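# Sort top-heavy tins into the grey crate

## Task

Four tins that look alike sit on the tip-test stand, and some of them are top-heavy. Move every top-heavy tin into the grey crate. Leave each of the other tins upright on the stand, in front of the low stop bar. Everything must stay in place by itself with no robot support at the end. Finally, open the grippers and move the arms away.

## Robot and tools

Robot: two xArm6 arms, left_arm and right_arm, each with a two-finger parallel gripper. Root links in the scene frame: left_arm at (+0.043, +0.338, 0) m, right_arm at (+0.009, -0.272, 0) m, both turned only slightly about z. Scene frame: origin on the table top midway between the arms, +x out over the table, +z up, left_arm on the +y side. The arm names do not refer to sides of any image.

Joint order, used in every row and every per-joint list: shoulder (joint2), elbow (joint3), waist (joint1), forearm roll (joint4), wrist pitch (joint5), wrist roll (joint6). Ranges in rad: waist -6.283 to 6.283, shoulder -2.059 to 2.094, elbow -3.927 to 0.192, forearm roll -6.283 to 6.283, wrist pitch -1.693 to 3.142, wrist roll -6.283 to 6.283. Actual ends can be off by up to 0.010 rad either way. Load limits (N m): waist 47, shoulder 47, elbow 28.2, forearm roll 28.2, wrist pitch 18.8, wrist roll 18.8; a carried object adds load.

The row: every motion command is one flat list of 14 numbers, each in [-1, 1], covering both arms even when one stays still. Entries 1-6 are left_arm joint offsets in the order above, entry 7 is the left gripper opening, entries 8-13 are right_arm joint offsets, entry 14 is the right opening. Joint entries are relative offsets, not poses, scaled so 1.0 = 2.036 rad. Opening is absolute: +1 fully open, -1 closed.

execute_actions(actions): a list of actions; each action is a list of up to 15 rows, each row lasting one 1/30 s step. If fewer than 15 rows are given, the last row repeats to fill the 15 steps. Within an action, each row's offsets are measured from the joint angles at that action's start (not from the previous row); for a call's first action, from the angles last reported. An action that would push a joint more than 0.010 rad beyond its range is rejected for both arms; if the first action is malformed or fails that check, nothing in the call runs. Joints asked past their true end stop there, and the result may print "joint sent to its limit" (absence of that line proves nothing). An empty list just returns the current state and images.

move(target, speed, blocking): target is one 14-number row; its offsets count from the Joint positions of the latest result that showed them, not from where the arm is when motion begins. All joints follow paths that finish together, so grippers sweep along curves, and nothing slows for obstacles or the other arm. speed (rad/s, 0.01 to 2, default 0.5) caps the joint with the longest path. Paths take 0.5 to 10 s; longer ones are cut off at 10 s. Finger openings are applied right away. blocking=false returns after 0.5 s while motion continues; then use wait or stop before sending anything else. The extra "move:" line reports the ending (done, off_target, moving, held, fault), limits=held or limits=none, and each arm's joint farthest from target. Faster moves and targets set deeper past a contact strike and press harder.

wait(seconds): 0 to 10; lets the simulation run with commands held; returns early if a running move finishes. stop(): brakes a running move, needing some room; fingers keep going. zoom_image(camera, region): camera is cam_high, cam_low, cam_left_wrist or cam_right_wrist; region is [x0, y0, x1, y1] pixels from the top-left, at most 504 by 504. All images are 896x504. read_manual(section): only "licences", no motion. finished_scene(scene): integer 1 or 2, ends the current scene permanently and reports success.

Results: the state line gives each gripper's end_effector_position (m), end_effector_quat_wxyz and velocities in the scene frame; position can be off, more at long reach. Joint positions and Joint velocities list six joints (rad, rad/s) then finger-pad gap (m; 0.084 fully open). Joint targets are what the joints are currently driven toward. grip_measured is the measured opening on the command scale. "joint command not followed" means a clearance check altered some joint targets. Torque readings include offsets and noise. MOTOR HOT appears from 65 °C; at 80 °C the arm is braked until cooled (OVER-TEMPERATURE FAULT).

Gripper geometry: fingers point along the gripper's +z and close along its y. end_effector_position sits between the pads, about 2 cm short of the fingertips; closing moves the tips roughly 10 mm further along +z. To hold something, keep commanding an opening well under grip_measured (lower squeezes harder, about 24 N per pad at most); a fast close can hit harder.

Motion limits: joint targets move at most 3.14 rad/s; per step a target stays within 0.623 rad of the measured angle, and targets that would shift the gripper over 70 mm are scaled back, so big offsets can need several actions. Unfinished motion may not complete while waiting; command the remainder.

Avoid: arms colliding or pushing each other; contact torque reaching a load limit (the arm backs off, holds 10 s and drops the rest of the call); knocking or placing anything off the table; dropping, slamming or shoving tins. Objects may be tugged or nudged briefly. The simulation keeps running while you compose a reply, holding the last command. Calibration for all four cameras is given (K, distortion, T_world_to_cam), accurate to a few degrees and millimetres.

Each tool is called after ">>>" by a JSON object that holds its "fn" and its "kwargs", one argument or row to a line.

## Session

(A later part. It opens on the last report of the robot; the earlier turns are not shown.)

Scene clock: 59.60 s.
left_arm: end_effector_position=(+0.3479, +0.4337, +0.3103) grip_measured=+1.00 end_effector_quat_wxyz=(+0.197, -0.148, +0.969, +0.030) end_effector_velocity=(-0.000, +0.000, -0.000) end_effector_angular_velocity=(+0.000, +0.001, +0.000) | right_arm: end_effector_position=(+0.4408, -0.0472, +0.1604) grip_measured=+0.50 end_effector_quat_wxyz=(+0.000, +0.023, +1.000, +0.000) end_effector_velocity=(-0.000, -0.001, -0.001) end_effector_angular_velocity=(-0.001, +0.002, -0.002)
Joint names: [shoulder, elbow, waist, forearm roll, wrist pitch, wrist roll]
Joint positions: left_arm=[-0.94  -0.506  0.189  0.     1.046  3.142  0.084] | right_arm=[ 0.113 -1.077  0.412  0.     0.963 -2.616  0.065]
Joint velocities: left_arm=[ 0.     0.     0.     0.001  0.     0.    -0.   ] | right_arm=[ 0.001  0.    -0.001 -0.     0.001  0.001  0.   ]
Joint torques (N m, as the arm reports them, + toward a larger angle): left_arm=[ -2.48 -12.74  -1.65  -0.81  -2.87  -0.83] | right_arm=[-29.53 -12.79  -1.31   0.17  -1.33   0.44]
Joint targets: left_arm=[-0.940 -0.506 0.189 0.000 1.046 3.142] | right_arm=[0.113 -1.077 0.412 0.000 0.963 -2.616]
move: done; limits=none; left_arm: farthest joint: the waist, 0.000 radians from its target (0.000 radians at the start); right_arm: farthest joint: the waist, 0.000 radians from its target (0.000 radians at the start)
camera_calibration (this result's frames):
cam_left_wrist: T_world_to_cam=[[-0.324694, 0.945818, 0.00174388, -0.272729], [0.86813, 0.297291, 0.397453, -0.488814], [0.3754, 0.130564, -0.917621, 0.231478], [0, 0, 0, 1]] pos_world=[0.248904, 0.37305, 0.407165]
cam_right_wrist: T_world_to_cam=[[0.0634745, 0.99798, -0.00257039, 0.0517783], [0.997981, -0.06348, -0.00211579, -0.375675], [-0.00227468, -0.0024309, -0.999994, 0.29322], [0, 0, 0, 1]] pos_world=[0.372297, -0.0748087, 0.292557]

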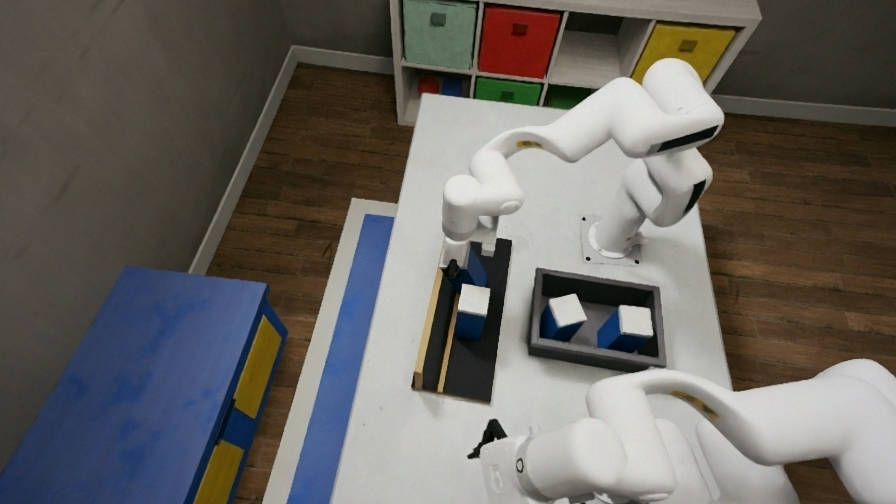

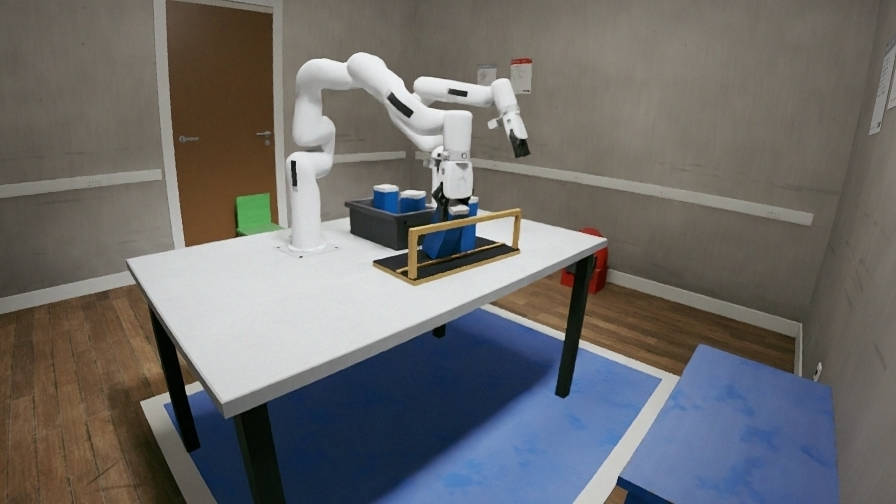

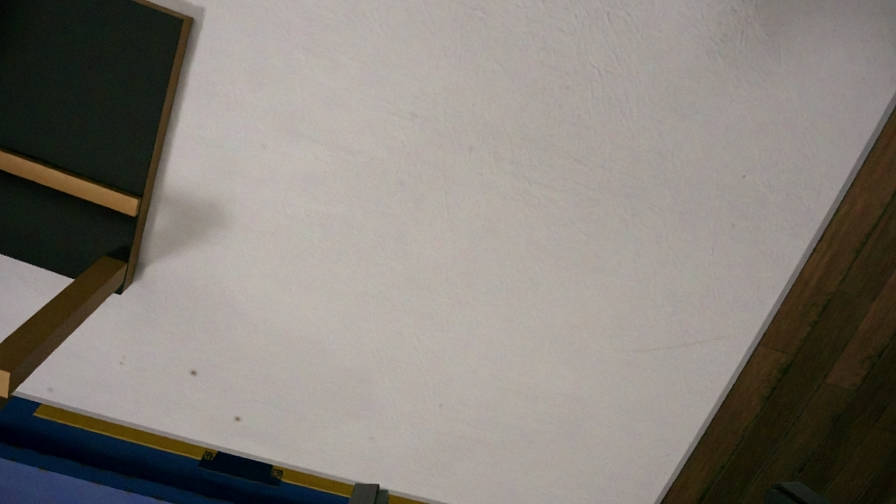

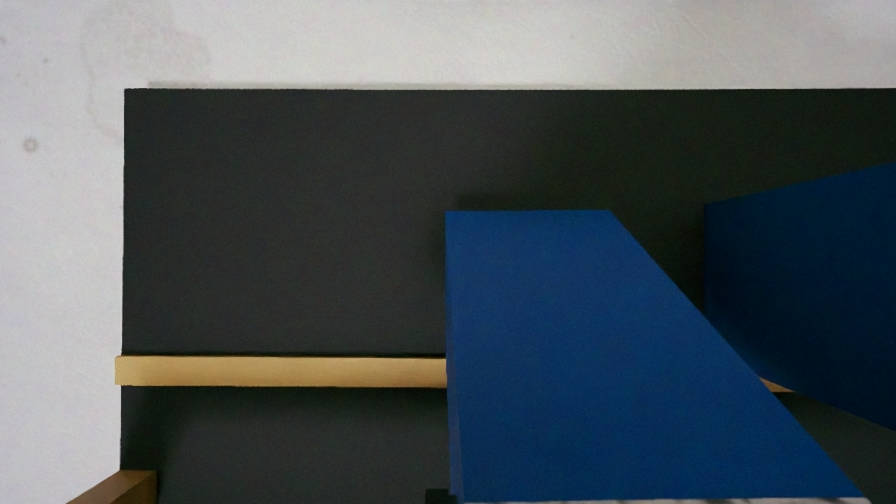

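>>> {"fn": "move", "kwargs": {
  "target": [0,0,0,0,0,0,1, -0.0692,-0.2162,0,0,0.2859,0,-0.2],
  "speed": 0.6
}}

>>> {"fn": "move", "kwargs": {
  "target": [0,0,0,0,0,0,1, -0.0842,0.0765,0.1874,0,0.0569,0.6424,-0.2],
  "speed": 1.2
}}

>>> {"fn": "move", "kwargs": {
  "target": [0,0,0,0,0,0,1, -0.0842,0.0765,0.1874,0,0.1551,0.6424,-0.2],
  "speed": 1.2
}}

Scene clock: 63.57 s.
left_arm: end_effector_position=(+0.3479, +0.4337, +0.3103) grip_measured=+1.00 end_effector_quat_wxyz=(+0.197, -0.148, +0.969, +0.030) end_effector_velocity=(-0.000, +0.000, -0.000) end_effector_angular_velocity=(+0.000, +0.001, +0.000) | right_arm: end_effector_position=(+0.4221, -0.0569, +0.3696) grip_measured=+0.49 end_effector_quat_wxyz=(-0.000, +0.022, +1.000, -0.000) end_effector_velocity=(-0.000, -0.000, +0.002) end_effector_angular_velocity=(+0.001, -0.002, +0.000)
Joint names: [shoulder, elbow, waist, forearm roll, wrist pitch, wrist roll]
Joint positions: left_arm=[-0.94  -0.506  0.189  0.     1.046  3.142  0.084] | right_arm=[-0.027 -1.517  0.412  0.     1.545 -2.616  0.065]
Joint velocities: left_arm=[ 0.001 -0.     0.     0.     0.     0.    -0.   ] | right_arm=[-0.003 -0.001  0.    -0.001  0.002  0.     0.   ]
Joint torques (N m, as the arm reports them, + toward a larger angle): left_arm=[ -2.46 -12.55  -1.74  -0.54  -2.84  -0.89] | right_arm=[-29.5  -14.66  -2.16  -0.57  -1.37   0.42]
Joint targets: left_arm=[-0.940 -0.506 0.189 0.000 1.046 3.142] | right_arm=[-0.028 -1.517 0.412 0.000 1.545 -2.616]
move: done; limits=none; left_arm: farthest joint: the waist, 0.000 radians from its target (0.000 radians at the start); right_arm: farthest joint: the shoulder, 0.001 radians from its target (0.141 radians at the start)
camera_calibration (this result's frames):
cam_left_wrist: T_world_to_cam=[[-0.324694, 0.945818, 0.00174391, -0.272729], [0.86813, 0.297291, 0.397453, -0.488814], [0.3754, 0.130564, -0.917621, 0.231478], [0, 0, 0, 1]] pos_world=[0.248904, 0.37305, 0.407165]
cam_right_wrist: T_world_to_cam=[[0.0633593, 0.997985, -0.00330206, 0.0634999], [0.997984, -0.0633705, -0.00340012, -0.356759], [-0.00360253, -0.00307998, -0.999989, 0.502848], [0, 0, 0, 1]] pos_world=[0.353828, -0.0844312, 0.501839]

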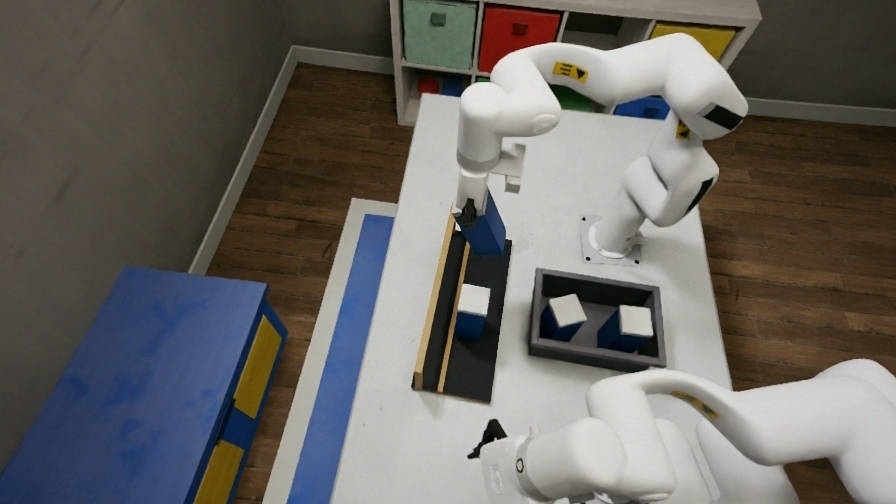

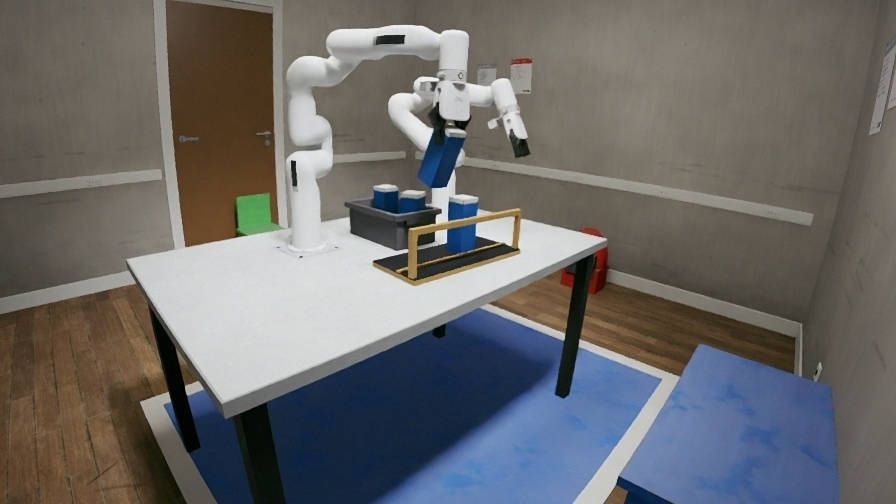

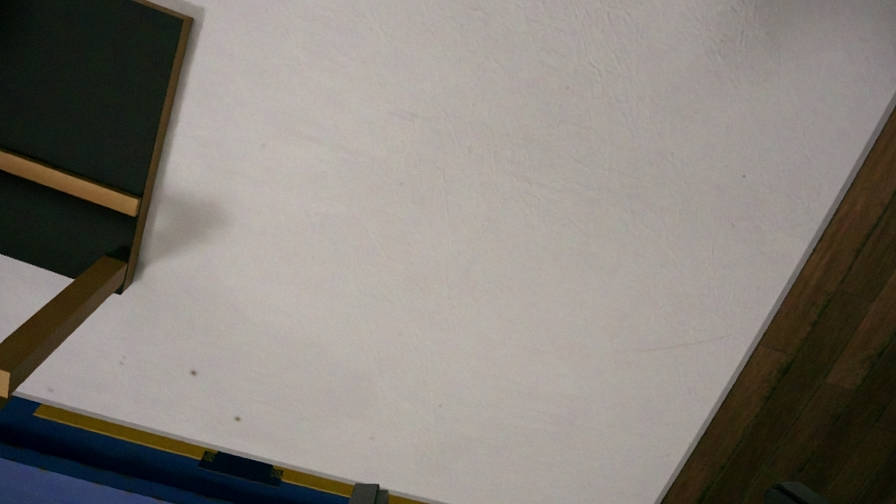

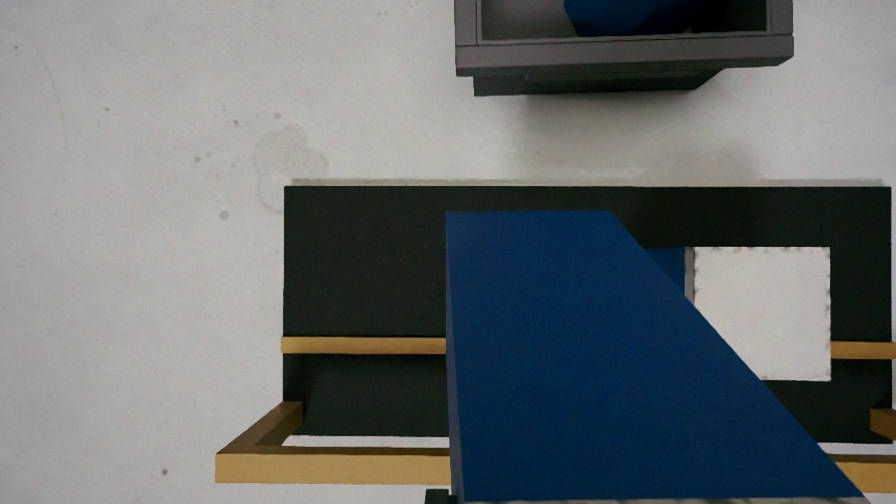

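Scene clock: 65.47 s.
left_arm: end_effector_position=(+0.3479, +0.4337, +0.3103) grip_measured=+1.00 end_effector_quat_wxyz=(+0.197, -0.148, +0.969, +0.030) end_effector_velocity=(-0.000, -0.000, +0.000) end_effector_angular_velocity=(+0.000, +0.000, -0.000) | right_arm: end_effector_position=(+0.2628, +0.0237, +0.3723) grip_measured=+0.49 end_effector_quat_wxyz=(-0.011, +0.466, +0.883, -0.049) end_effector_velocity=(-0.001, +0.000, -0.000) end_effector_angular_velocity=(-0.001, +0.001, +0.001)
Joint names: [shoulder, elbow, waist, forearm roll, wrist pitch, wrist roll]
Joint positions: left_arm=[-0.94  -0.506  0.189  0.     1.046  3.142  0.084] | right_arm=[-0.199 -1.361  0.793  0.     1.66  -1.309  0.065]
Joint velocities: left_arm=[-0. -0. -0.  0.  0.  0.  0.] | right_arm=[-0.     0.001  0.002 -0.     0.001  0.001  0.   ]
Joint torques (N m, as the arm reports them, + toward a larger angle): left_arm=[ -2.7  -12.56  -1.65  -0.55  -2.91  -0.87] | right_arm=[-24.17 -14.54  -2.07  -0.45  -1.18   0.4 ]
Joint targets: left_arm=[-0.940 -0.506 0.189 0.000 1.046 3.142] | right_arm=[-0.199 -1.361 0.793 0.000 1.660 -1.308]
move: done; limits=none; left_arm: farthest joint: the waist, 0.000 radians from its target (0.000 radians at the start); right_arm: farthest joint: the wrist pitch, 0.001 radians from its target (0.116 radians at the start)
camera_calibration (this result's frames):
cam_left_wrist: T_world_to_cam=[[-0.324694, 0.945818, 0.00174375, -0.272729], [0.86813, 0.297291, 0.397453, -0.488814], [0.3754, 0.130564, -0.917621, 0.231478], [0, 0, 0, 1]] pos_world=[0.248904, 0.37305, 0.407165]
cam_right_wrist: T_world_to_cam=[[0.832423, 0.545073, -0.0998363, -0.162219], [0.549726, -0.834976, 0.0248531, -0.0670883], [-0.069814, -0.0755709, -0.994693, 0.522314], [0, 0, 0, 1]] pos_world=[0.20838, 0.0718759, 0.505014]

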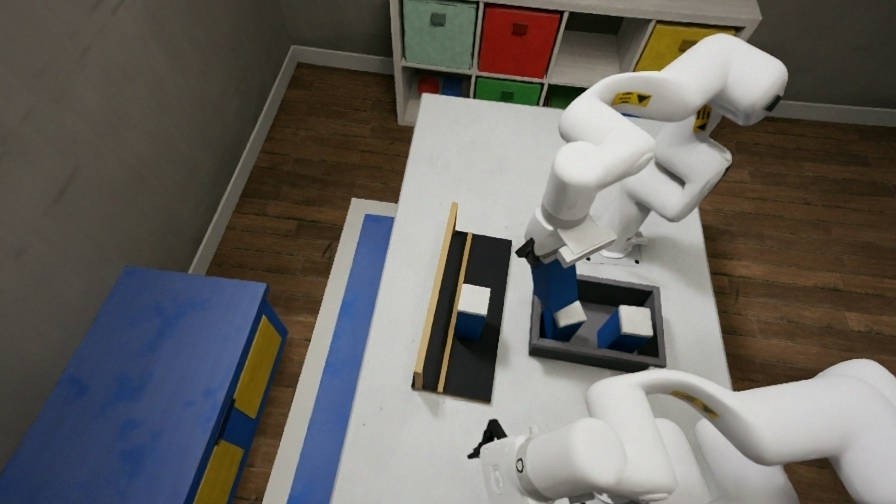

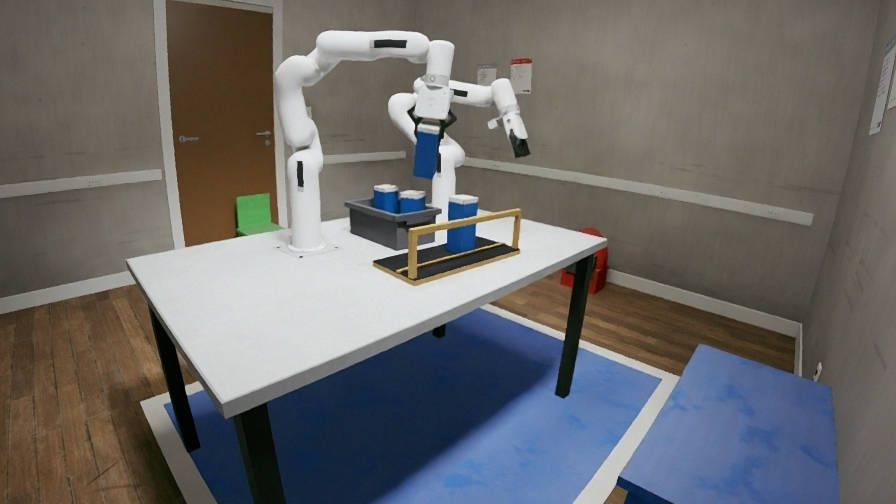

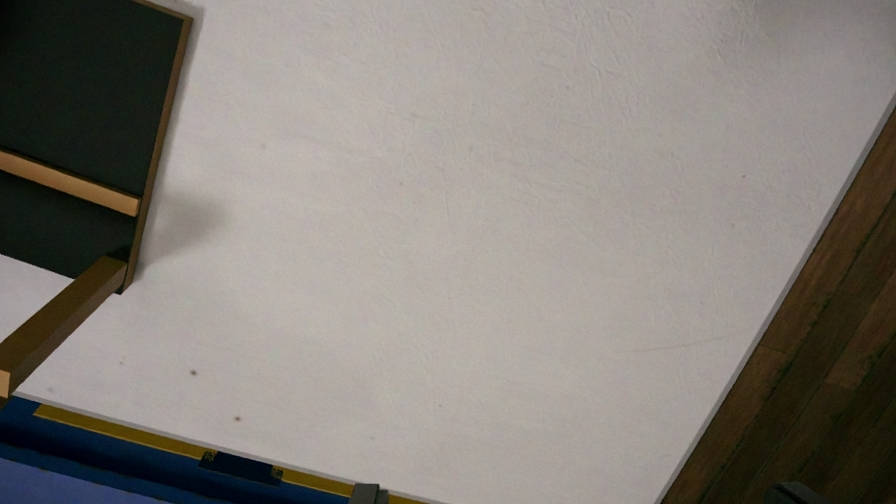

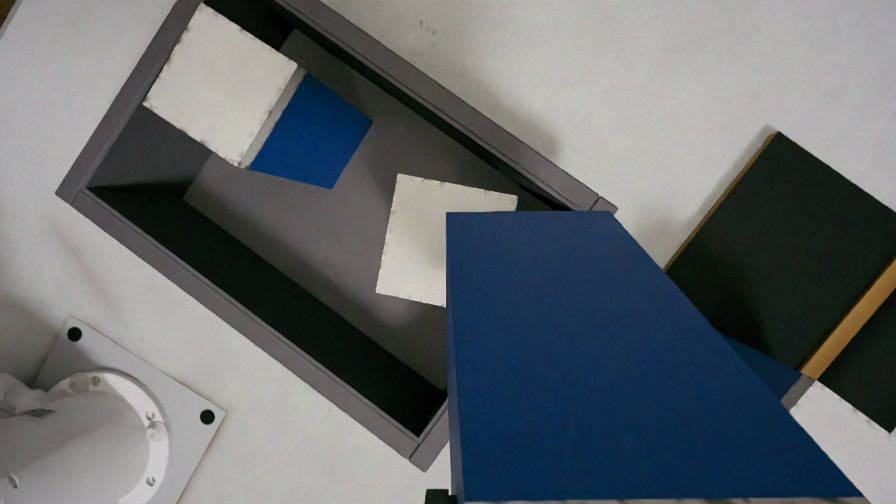

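Scene clock: 67.37 s.
left_arm: end_effector_position=(+0.3479, +0.4337, +0.3103) grip_measured=+1.00 end_effector_quat_wxyz=(+0.197, -0.148, +0.969, +0.030) end_effector_velocity=(+0.000, -0.000, +0.001) end_effector_angular_velocity=(-0.000, -0.002, +0.000) | right_arm: end_effector_position=(+0.0929, -0.0252, +0.3694) grip_measured=+0.49 end_effector_quat_wxyz=(+0.116, +0.796, +0.571, -0.162) end_effector_velocity=(-0.001, -0.000, -0.001) end_effector_angular_velocity=(-0.002, -0.000, -0.001)
Joint names: [shoulder, elbow, waist, forearm roll, wrist pitch, wrist roll]
Joint positions: left_arm=[-0.94  -0.506  0.189  0.     1.046  3.142  0.084] | right_arm=[-0.37  -1.205  1.174  0.     1.976 -0.001  0.065]
Joint velocities: left_arm=[-0.    -0.001 -0.    -0.    -0.    -0.001 -0.   ] | right_arm=[ 0.     0.002  0.002  0.001 -0.     0.003 -0.   ]
Joint torques (N m, as the arm reports them, + toward a larger angle): left_arm=[ -2.35 -12.4   -1.78  -0.62  -2.82  -0.86] | right_arm=[-18.06 -13.65  -2.15  -0.66  -0.59   0.38]
Joint targets: left_arm=[-0.940 -0.506 0.189 0.000 1.046 3.142] | right_arm=[-0.370 -1.205 1.175 0.000 1.976 -0.001]
move: done; limits=none; left_arm: farthest joint: the waist, 0.000 radians from its target (0.000 radians at the start); right_arm: farthest joint: the waist, 0.000 radians from its target (0.381 radians at the start)
camera_calibration (this result's frames):
cam_left_wrist: T_world_to_cam=[[-0.324694, 0.945818, 0.00174375, -0.272729], [0.86813, 0.297291, 0.397453, -0.488815], [0.3754, 0.130564, -0.917621, 0.231478], [0, 0, 0, 1]] pos_world=[0.248904, 0.37305, 0.407165]
cam_right_wrist: T_world_to_cam=[[0.941106, -0.338092, 0.0036723, -0.0650505], [-0.313029, -0.867135, 0.387414, -0.0690491], [-0.127797, -0.365747, -0.921898, 0.475084], [0, 0, 0, 1]] pos_world=[0.100319, 0.0918928, 0.464969]

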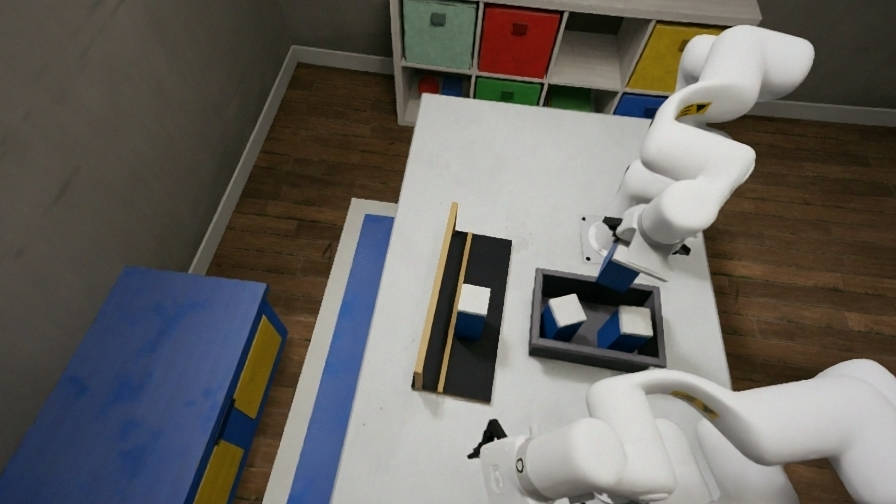

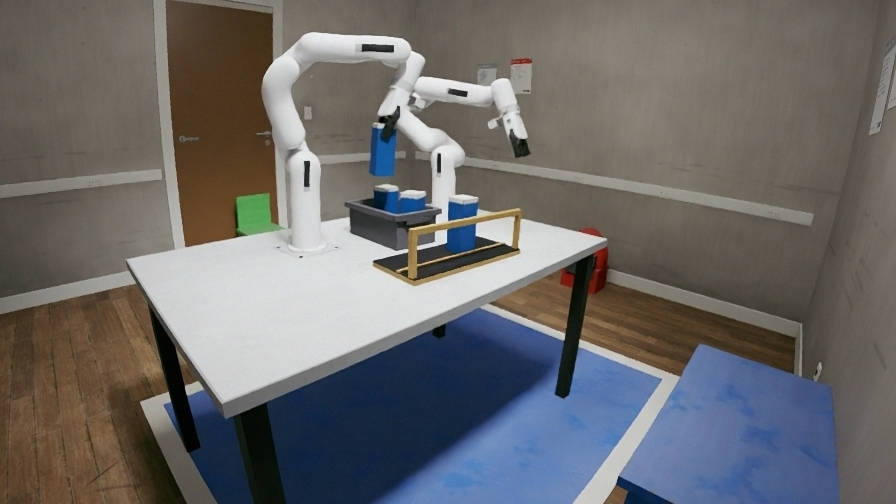

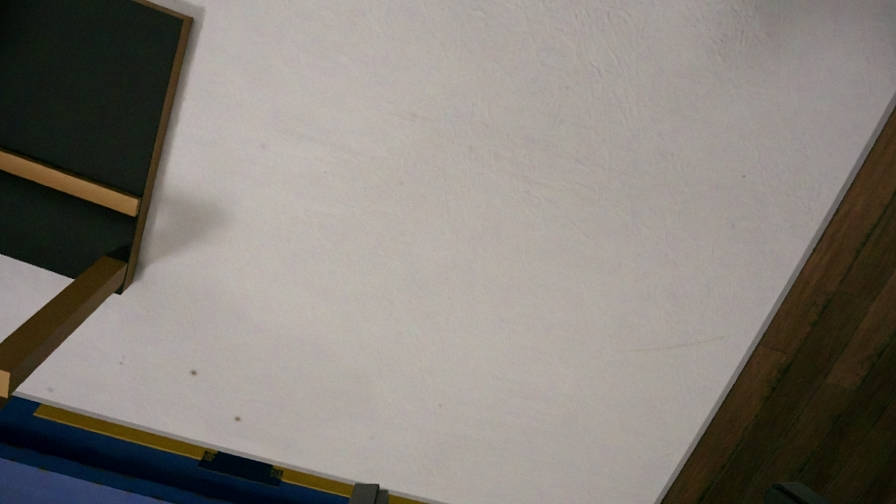

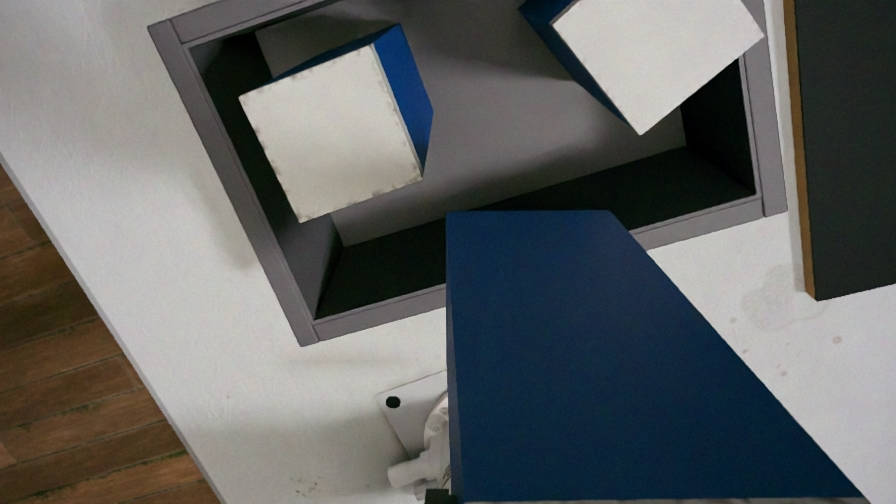

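>>> {"fn": "move", "kwargs": {
  "target": [0,0,0,0,0,0,1, -0.0112,0.1327,0,0,-0.1219,0,-0.2],
  "speed": 0.5
}}

Scene clock: 69.00 s.
left_arm: end_effector_position=(+0.3479, +0.4337, +0.3103) grip_measured=+1.00 end_effector_quat_wxyz=(+0.197, -0.148, +0.969, +0.030) end_effector_velocity=(+0.000, -0.000, -0.000) end_effector_angular_velocity=(-0.000, +0.000, -0.000) | right_arm: end_effector_position=(+0.0938, -0.0226, +0.2821) grip_measured=+0.49 end_effector_quat_wxyz=(+0.115, +0.796, +0.571, -0.161) end_effector_velocity=(-0.000, +0.000, -0.001) end_effector_angular_velocity=(-0.000, +0.001, +0.002)
Joint names: [shoulder, elbow, waist, forearm roll, wrist pitch, wrist roll]
Joint positions: left_arm=[-0.94  -0.506  0.189  0.     1.046  3.142  0.084] | right_arm=[-0.393 -0.935  1.174  0.     1.728 -0.001  0.065]
Joint velocities: left_arm=[ 0.001  0.    -0.    -0.    -0.001 -0.    -0.   ] | right_arm=[ 0.     0.002  0.001  0.001 -0.002 -0.001 -0.   ]
Joint torques (N m, as the arm reports them, + toward a larger angle): left_arm=[ -2.6  -12.5   -1.66  -0.61  -2.94  -0.88] | right_arm=[-18.23 -14.1   -2.21  -0.51  -0.55   0.45]
Joint targets: left_arm=[-0.940 -0.506 0.189 0.000 1.046 3.142] | right_arm=[-0.393 -0.935 1.174 0.000 1.728 -0.001]
move: done; limits=none; left_arm: farthest joint: the waist, 0.000 radians from its target (0.000 radians at the start); right_arm: farthest joint: the elbow, 0.001 radians from its target (0.270 radians at the start)
camera_calibration (this result's frames):
cam_left_wrist: T_world_to_cam=[[-0.324693, 0.945818, 0.00174386, -0.272729], [0.86813, 0.297291, 0.397453, -0.488814], [0.3754, 0.130564, -0.917621, 0.231478], [0, 0, 0, 1]] pos_world=[0.248904, 0.37305, 0.407165]
cam_right_wrist: T_world_to_cam=[[0.941091, -0.338134, 0.00365951, -0.0646796], [-0.313209, -0.867538, 0.386364, -0.032391], [-0.127468, -0.36475, -0.922339, 0.395757], [0, 0, 0, 1]] pos_world=[0.101171, 0.0943816, 0.377774]

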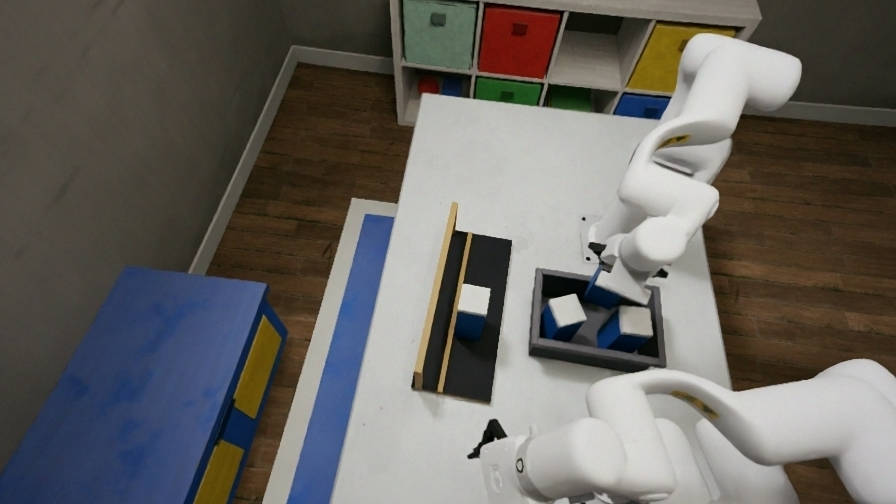

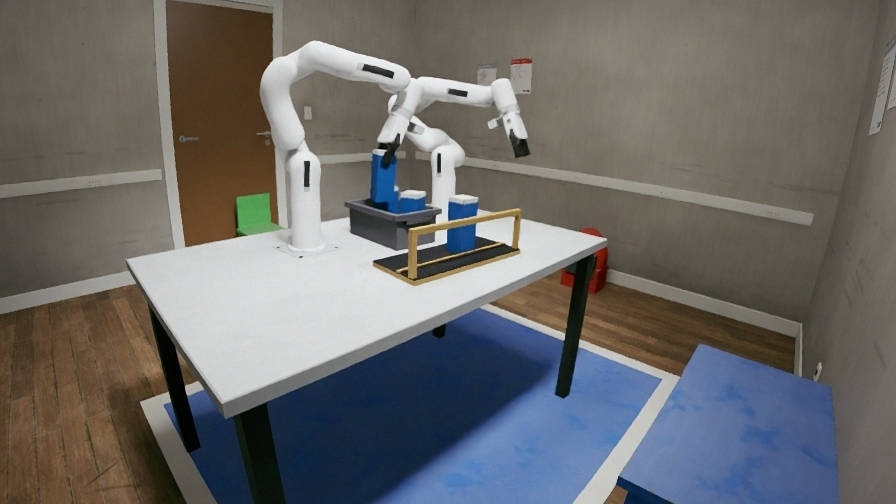

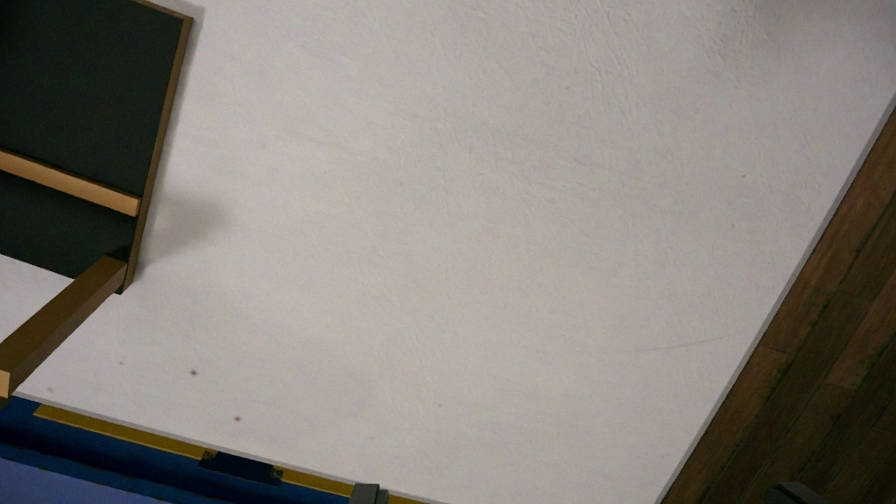

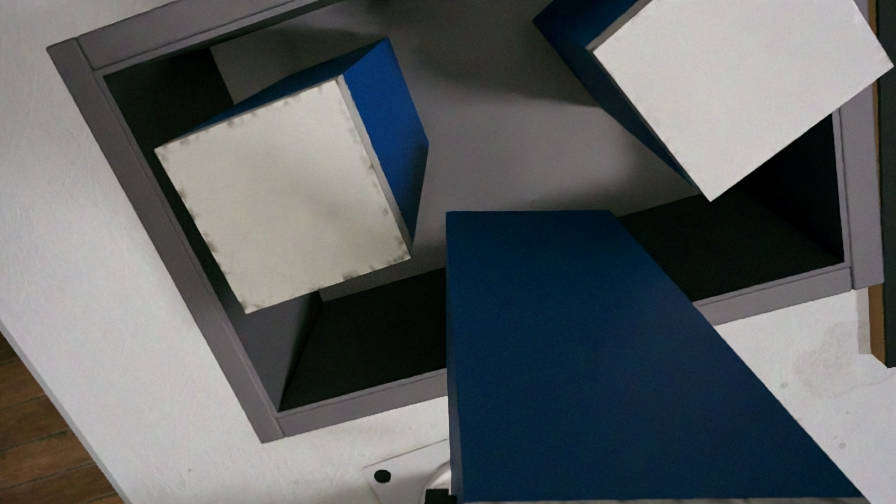

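>>> {"fn": "move", "kwargs": {
  "target": [0,0,0,0,0,0,1, 0.0168,-0.0041,0,0,-0.0127,0,-0.2],
  "speed": 0.3
}}

>>> {"fn": "move", "kwargs": {
  "target": [0,0,0,0,0,0,1, 0.0452,0.1252,0,0,-0.1704,0,-0.2],
  "speed": 0.35
}}

Scene clock: 71.83 s.
left_arm: end_effector_position=(+0.3479, +0.4337, +0.3103) grip_measured=+1.00 end_effector_quat_wxyz=(+0.197, -0.148, +0.969, +0.030) end_effector_velocity=(-0.000, +0.000, -0.000) end_effector_angular_velocity=(-0.000, +0.001, +0.001) | right_arm: end_effector_position=(+0.0968, -0.0138, +0.2750) grip_measured=+0.49 end_effector_quat_wxyz=(+0.115, +0.797, +0.571, -0.161) end_effector_velocity=(+0.000, +0.001, -0.000) end_effector_angular_velocity=(+0.001, +0.000, -0.001)
Joint names: [shoulder, elbow, waist, forearm roll, wrist pitch, wrist roll]
Joint positions: left_arm=[-0.94  -0.506  0.189  0.     1.046  3.142  0.084] | right_arm=[-0.359 -0.944  1.174  0.     1.702 -0.001  0.065]
Joint velocities: left_arm=[ 0.001  0.     0.001 -0.    -0.     0.    -0.   ] | right_arm=[ 0.002 -0.002  0.     0.001 -0.001  0.001  0.   ]
Joint torques (N m, as the arm reports them, + toward a larger angle): left_arm=[ -2.52 -12.43  -1.6   -0.56  -2.92  -0.83] | right_arm=[-19.25 -14.22  -2.07  -0.56  -0.57   0.39]
Joint targets: left_arm=[-0.940 -0.506 0.189 0.000 1.046 3.142] | right_arm=[-0.359 -0.944 1.174 0.000 1.702 -0.001]
move: done; limits=none; left_arm: farthest joint: the waist, 0.000 radians from its target (0.000 radians at the start); right_arm: farthest joint: the waist, 0.000 radians from its target (0.000 radians at the start)
camera_calibration (this result's frames):
cam_left_wrist: T_world_to_cam=[[-0.324694, 0.945818, 0.00174367, -0.272729], [0.86813, 0.297291, 0.397453, -0.488815], [0.3754, 0.130564, -0.917621, 0.231478], [0, 0, 0, 1]] pos_world=[0.248904, 0.37305, 0.407165]
cam_right_wrist: T_world_to_cam=[[0.94109, -0.338137, 0.00365855, -0.0644913], [-0.313228, -0.867585, 0.386244, -0.020976], [-0.127429, -0.364636, -0.922389, 0.392831], [0, 0, 0, 1]] pos_world=[0.10418, 0.103235, 0.370681]

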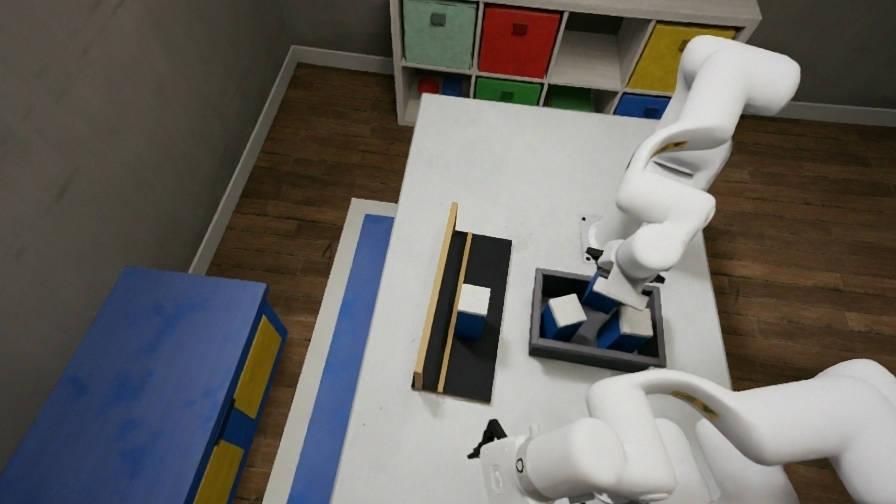

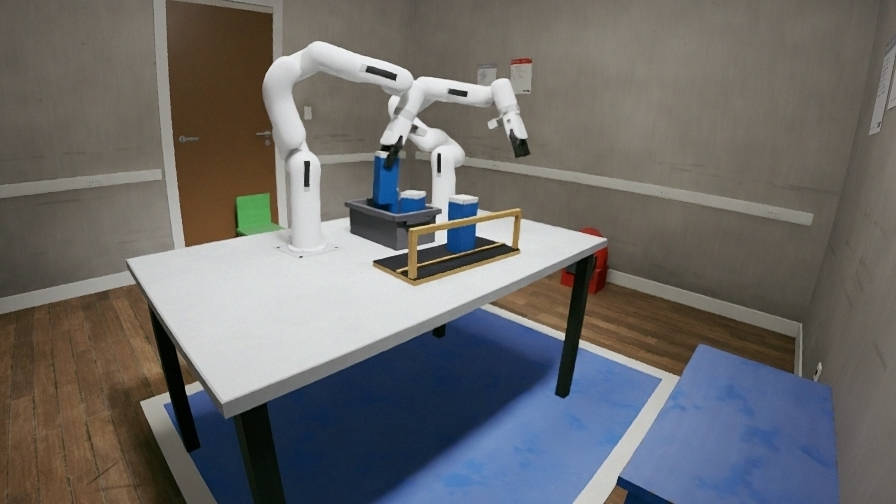

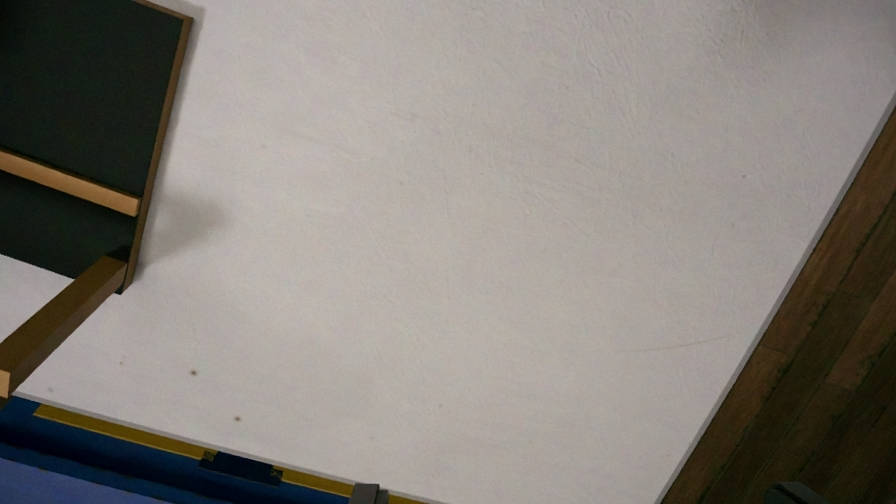

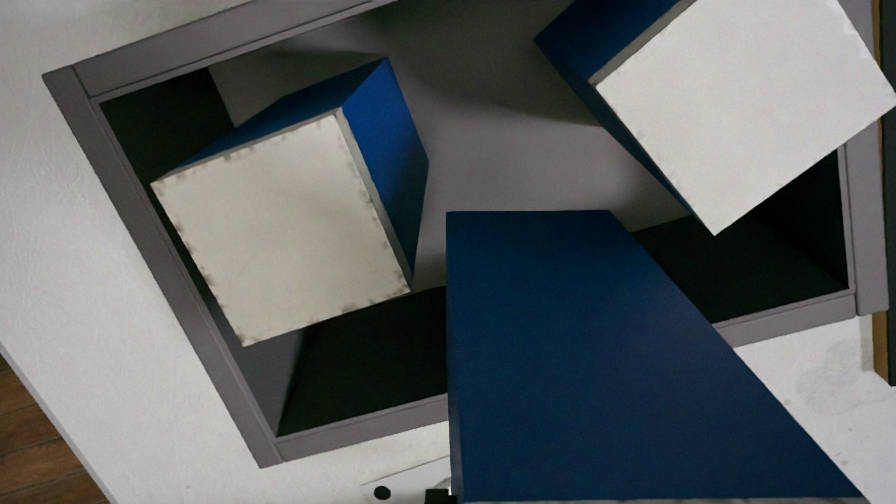

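Scene clock: 73.37 s.
left_arm: end_effector_position=(+0.3479, +0.4337, +0.3103) grip_measured=+1.00 end_effector_quat_wxyz=(+0.197, -0.148, +0.969, +0.030) end_effector_velocity=(+0.000, +0.000, +0.001) end_effector_angular_velocity=(+0.001, -0.002, -0.000) | right_arm: end_effector_position=(+0.0969, -0.0135, +0.1602) grip_measured=+0.49 end_effector_quat_wxyz=(+0.115, +0.797, +0.571, -0.161) end_effector_velocity=(-0.001, -0.002, -0.002) end_effector_angular_velocity=(-0.005, +0.002, +0.002)
Joint names: [shoulder, elbow, waist, forearm roll, wrist pitch, wrist roll]
Joint positions: left_arm=[-0.94  -0.506  0.189  0.     1.046  3.142  0.084] | right_arm=[-0.267 -0.689  1.174  0.     1.356 -0.001  0.065]
Joint velocities: left_arm=[-0.001 -0.001 -0.     0.    -0.     0.     0.   ] | right_arm=[ 0.001  0.005  0.001 -0.    -0.002 -0.001 -0.   ]
Joint torques (N m, as the arm reports them, + toward a larger angle): left_arm=[ -2.69 -12.49  -1.65  -0.62  -2.93  -0.78] | right_arm=[-20.58 -13.45  -1.97  -0.52  -0.56   0.39]
Joint targets: left_arm=[-0.940 -0.506 0.189 0.000 1.046 3.142] | right_arm=[-0.267 -0.689 1.174 0.000 1.355 -0.001]
move: done; limits=none; left_arm: farthest joint: the waist, 0.000 radians from its target (0.000 radians at the start); right_arm: farthest joint: the wrist pitch, 0.001 radians from its target (0.347 radians at the start)
camera_calibration (this result's frames):
cam_left_wrist: T_world_to_cam=[[-0.324694, 0.945818, 0.00174361, -0.272729], [0.86813, 0.297291, 0.397453, -0.488815], [0.3754, 0.130564, -0.917621, 0.231478], [0, 0, 0, 1]] pos_world=[0.248904, 0.37305, 0.407165]
cam_right_wrist: T_world_to_cam=[[0.941073, -0.338184, 0.00367684, -0.0640749], [-0.313334, -0.867728, 0.385838, 0.0236267], [-0.127294, -0.364254, -0.922559, 0.287118], [0, 0, 0, 1]] pos_world=[0.10425, 0.103416, 0.256003]

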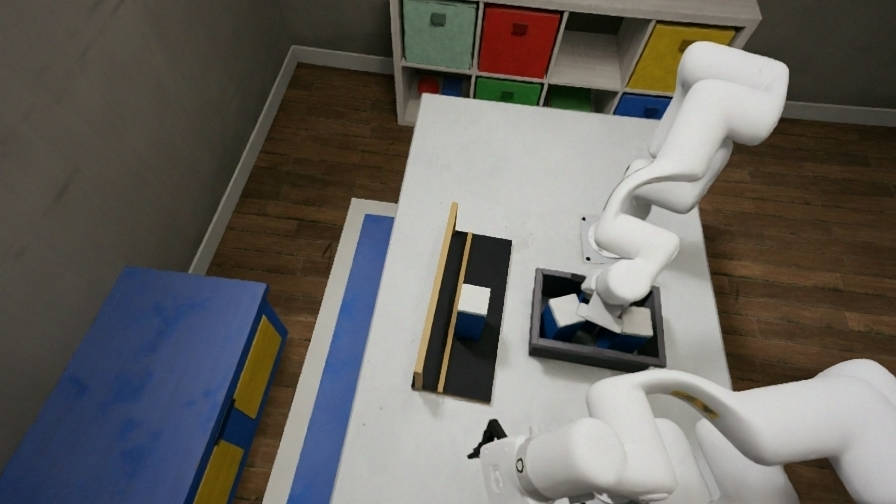

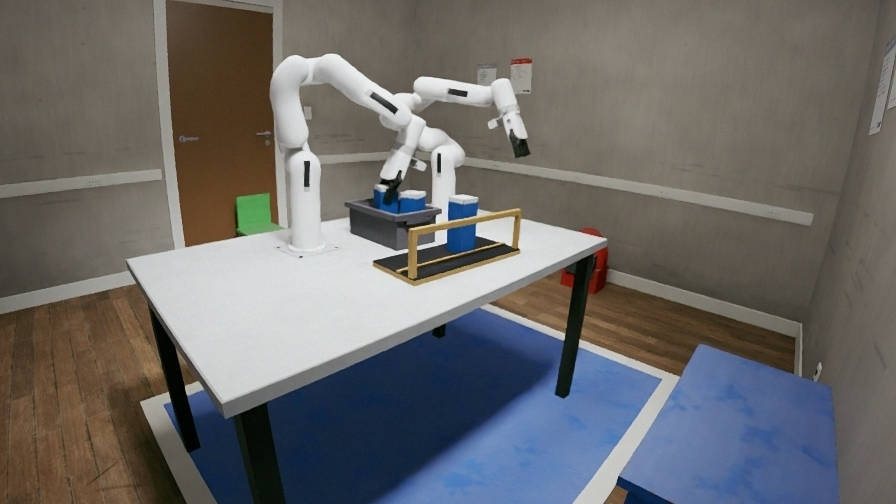

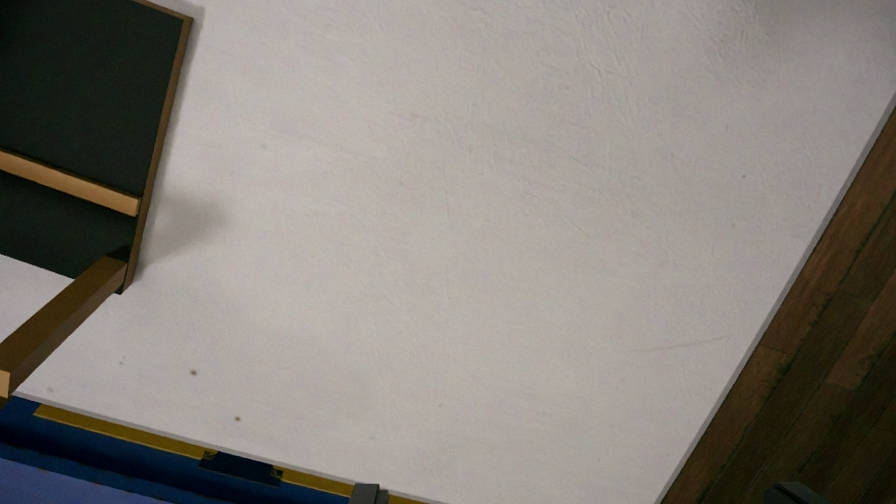

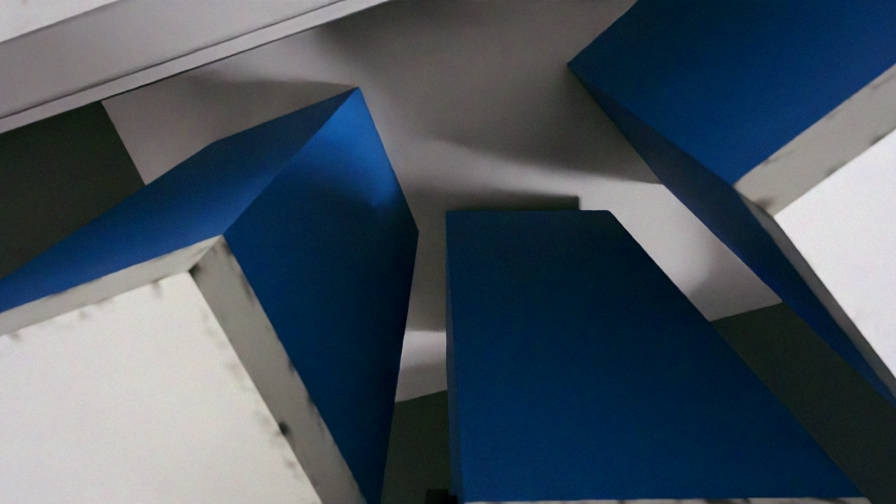

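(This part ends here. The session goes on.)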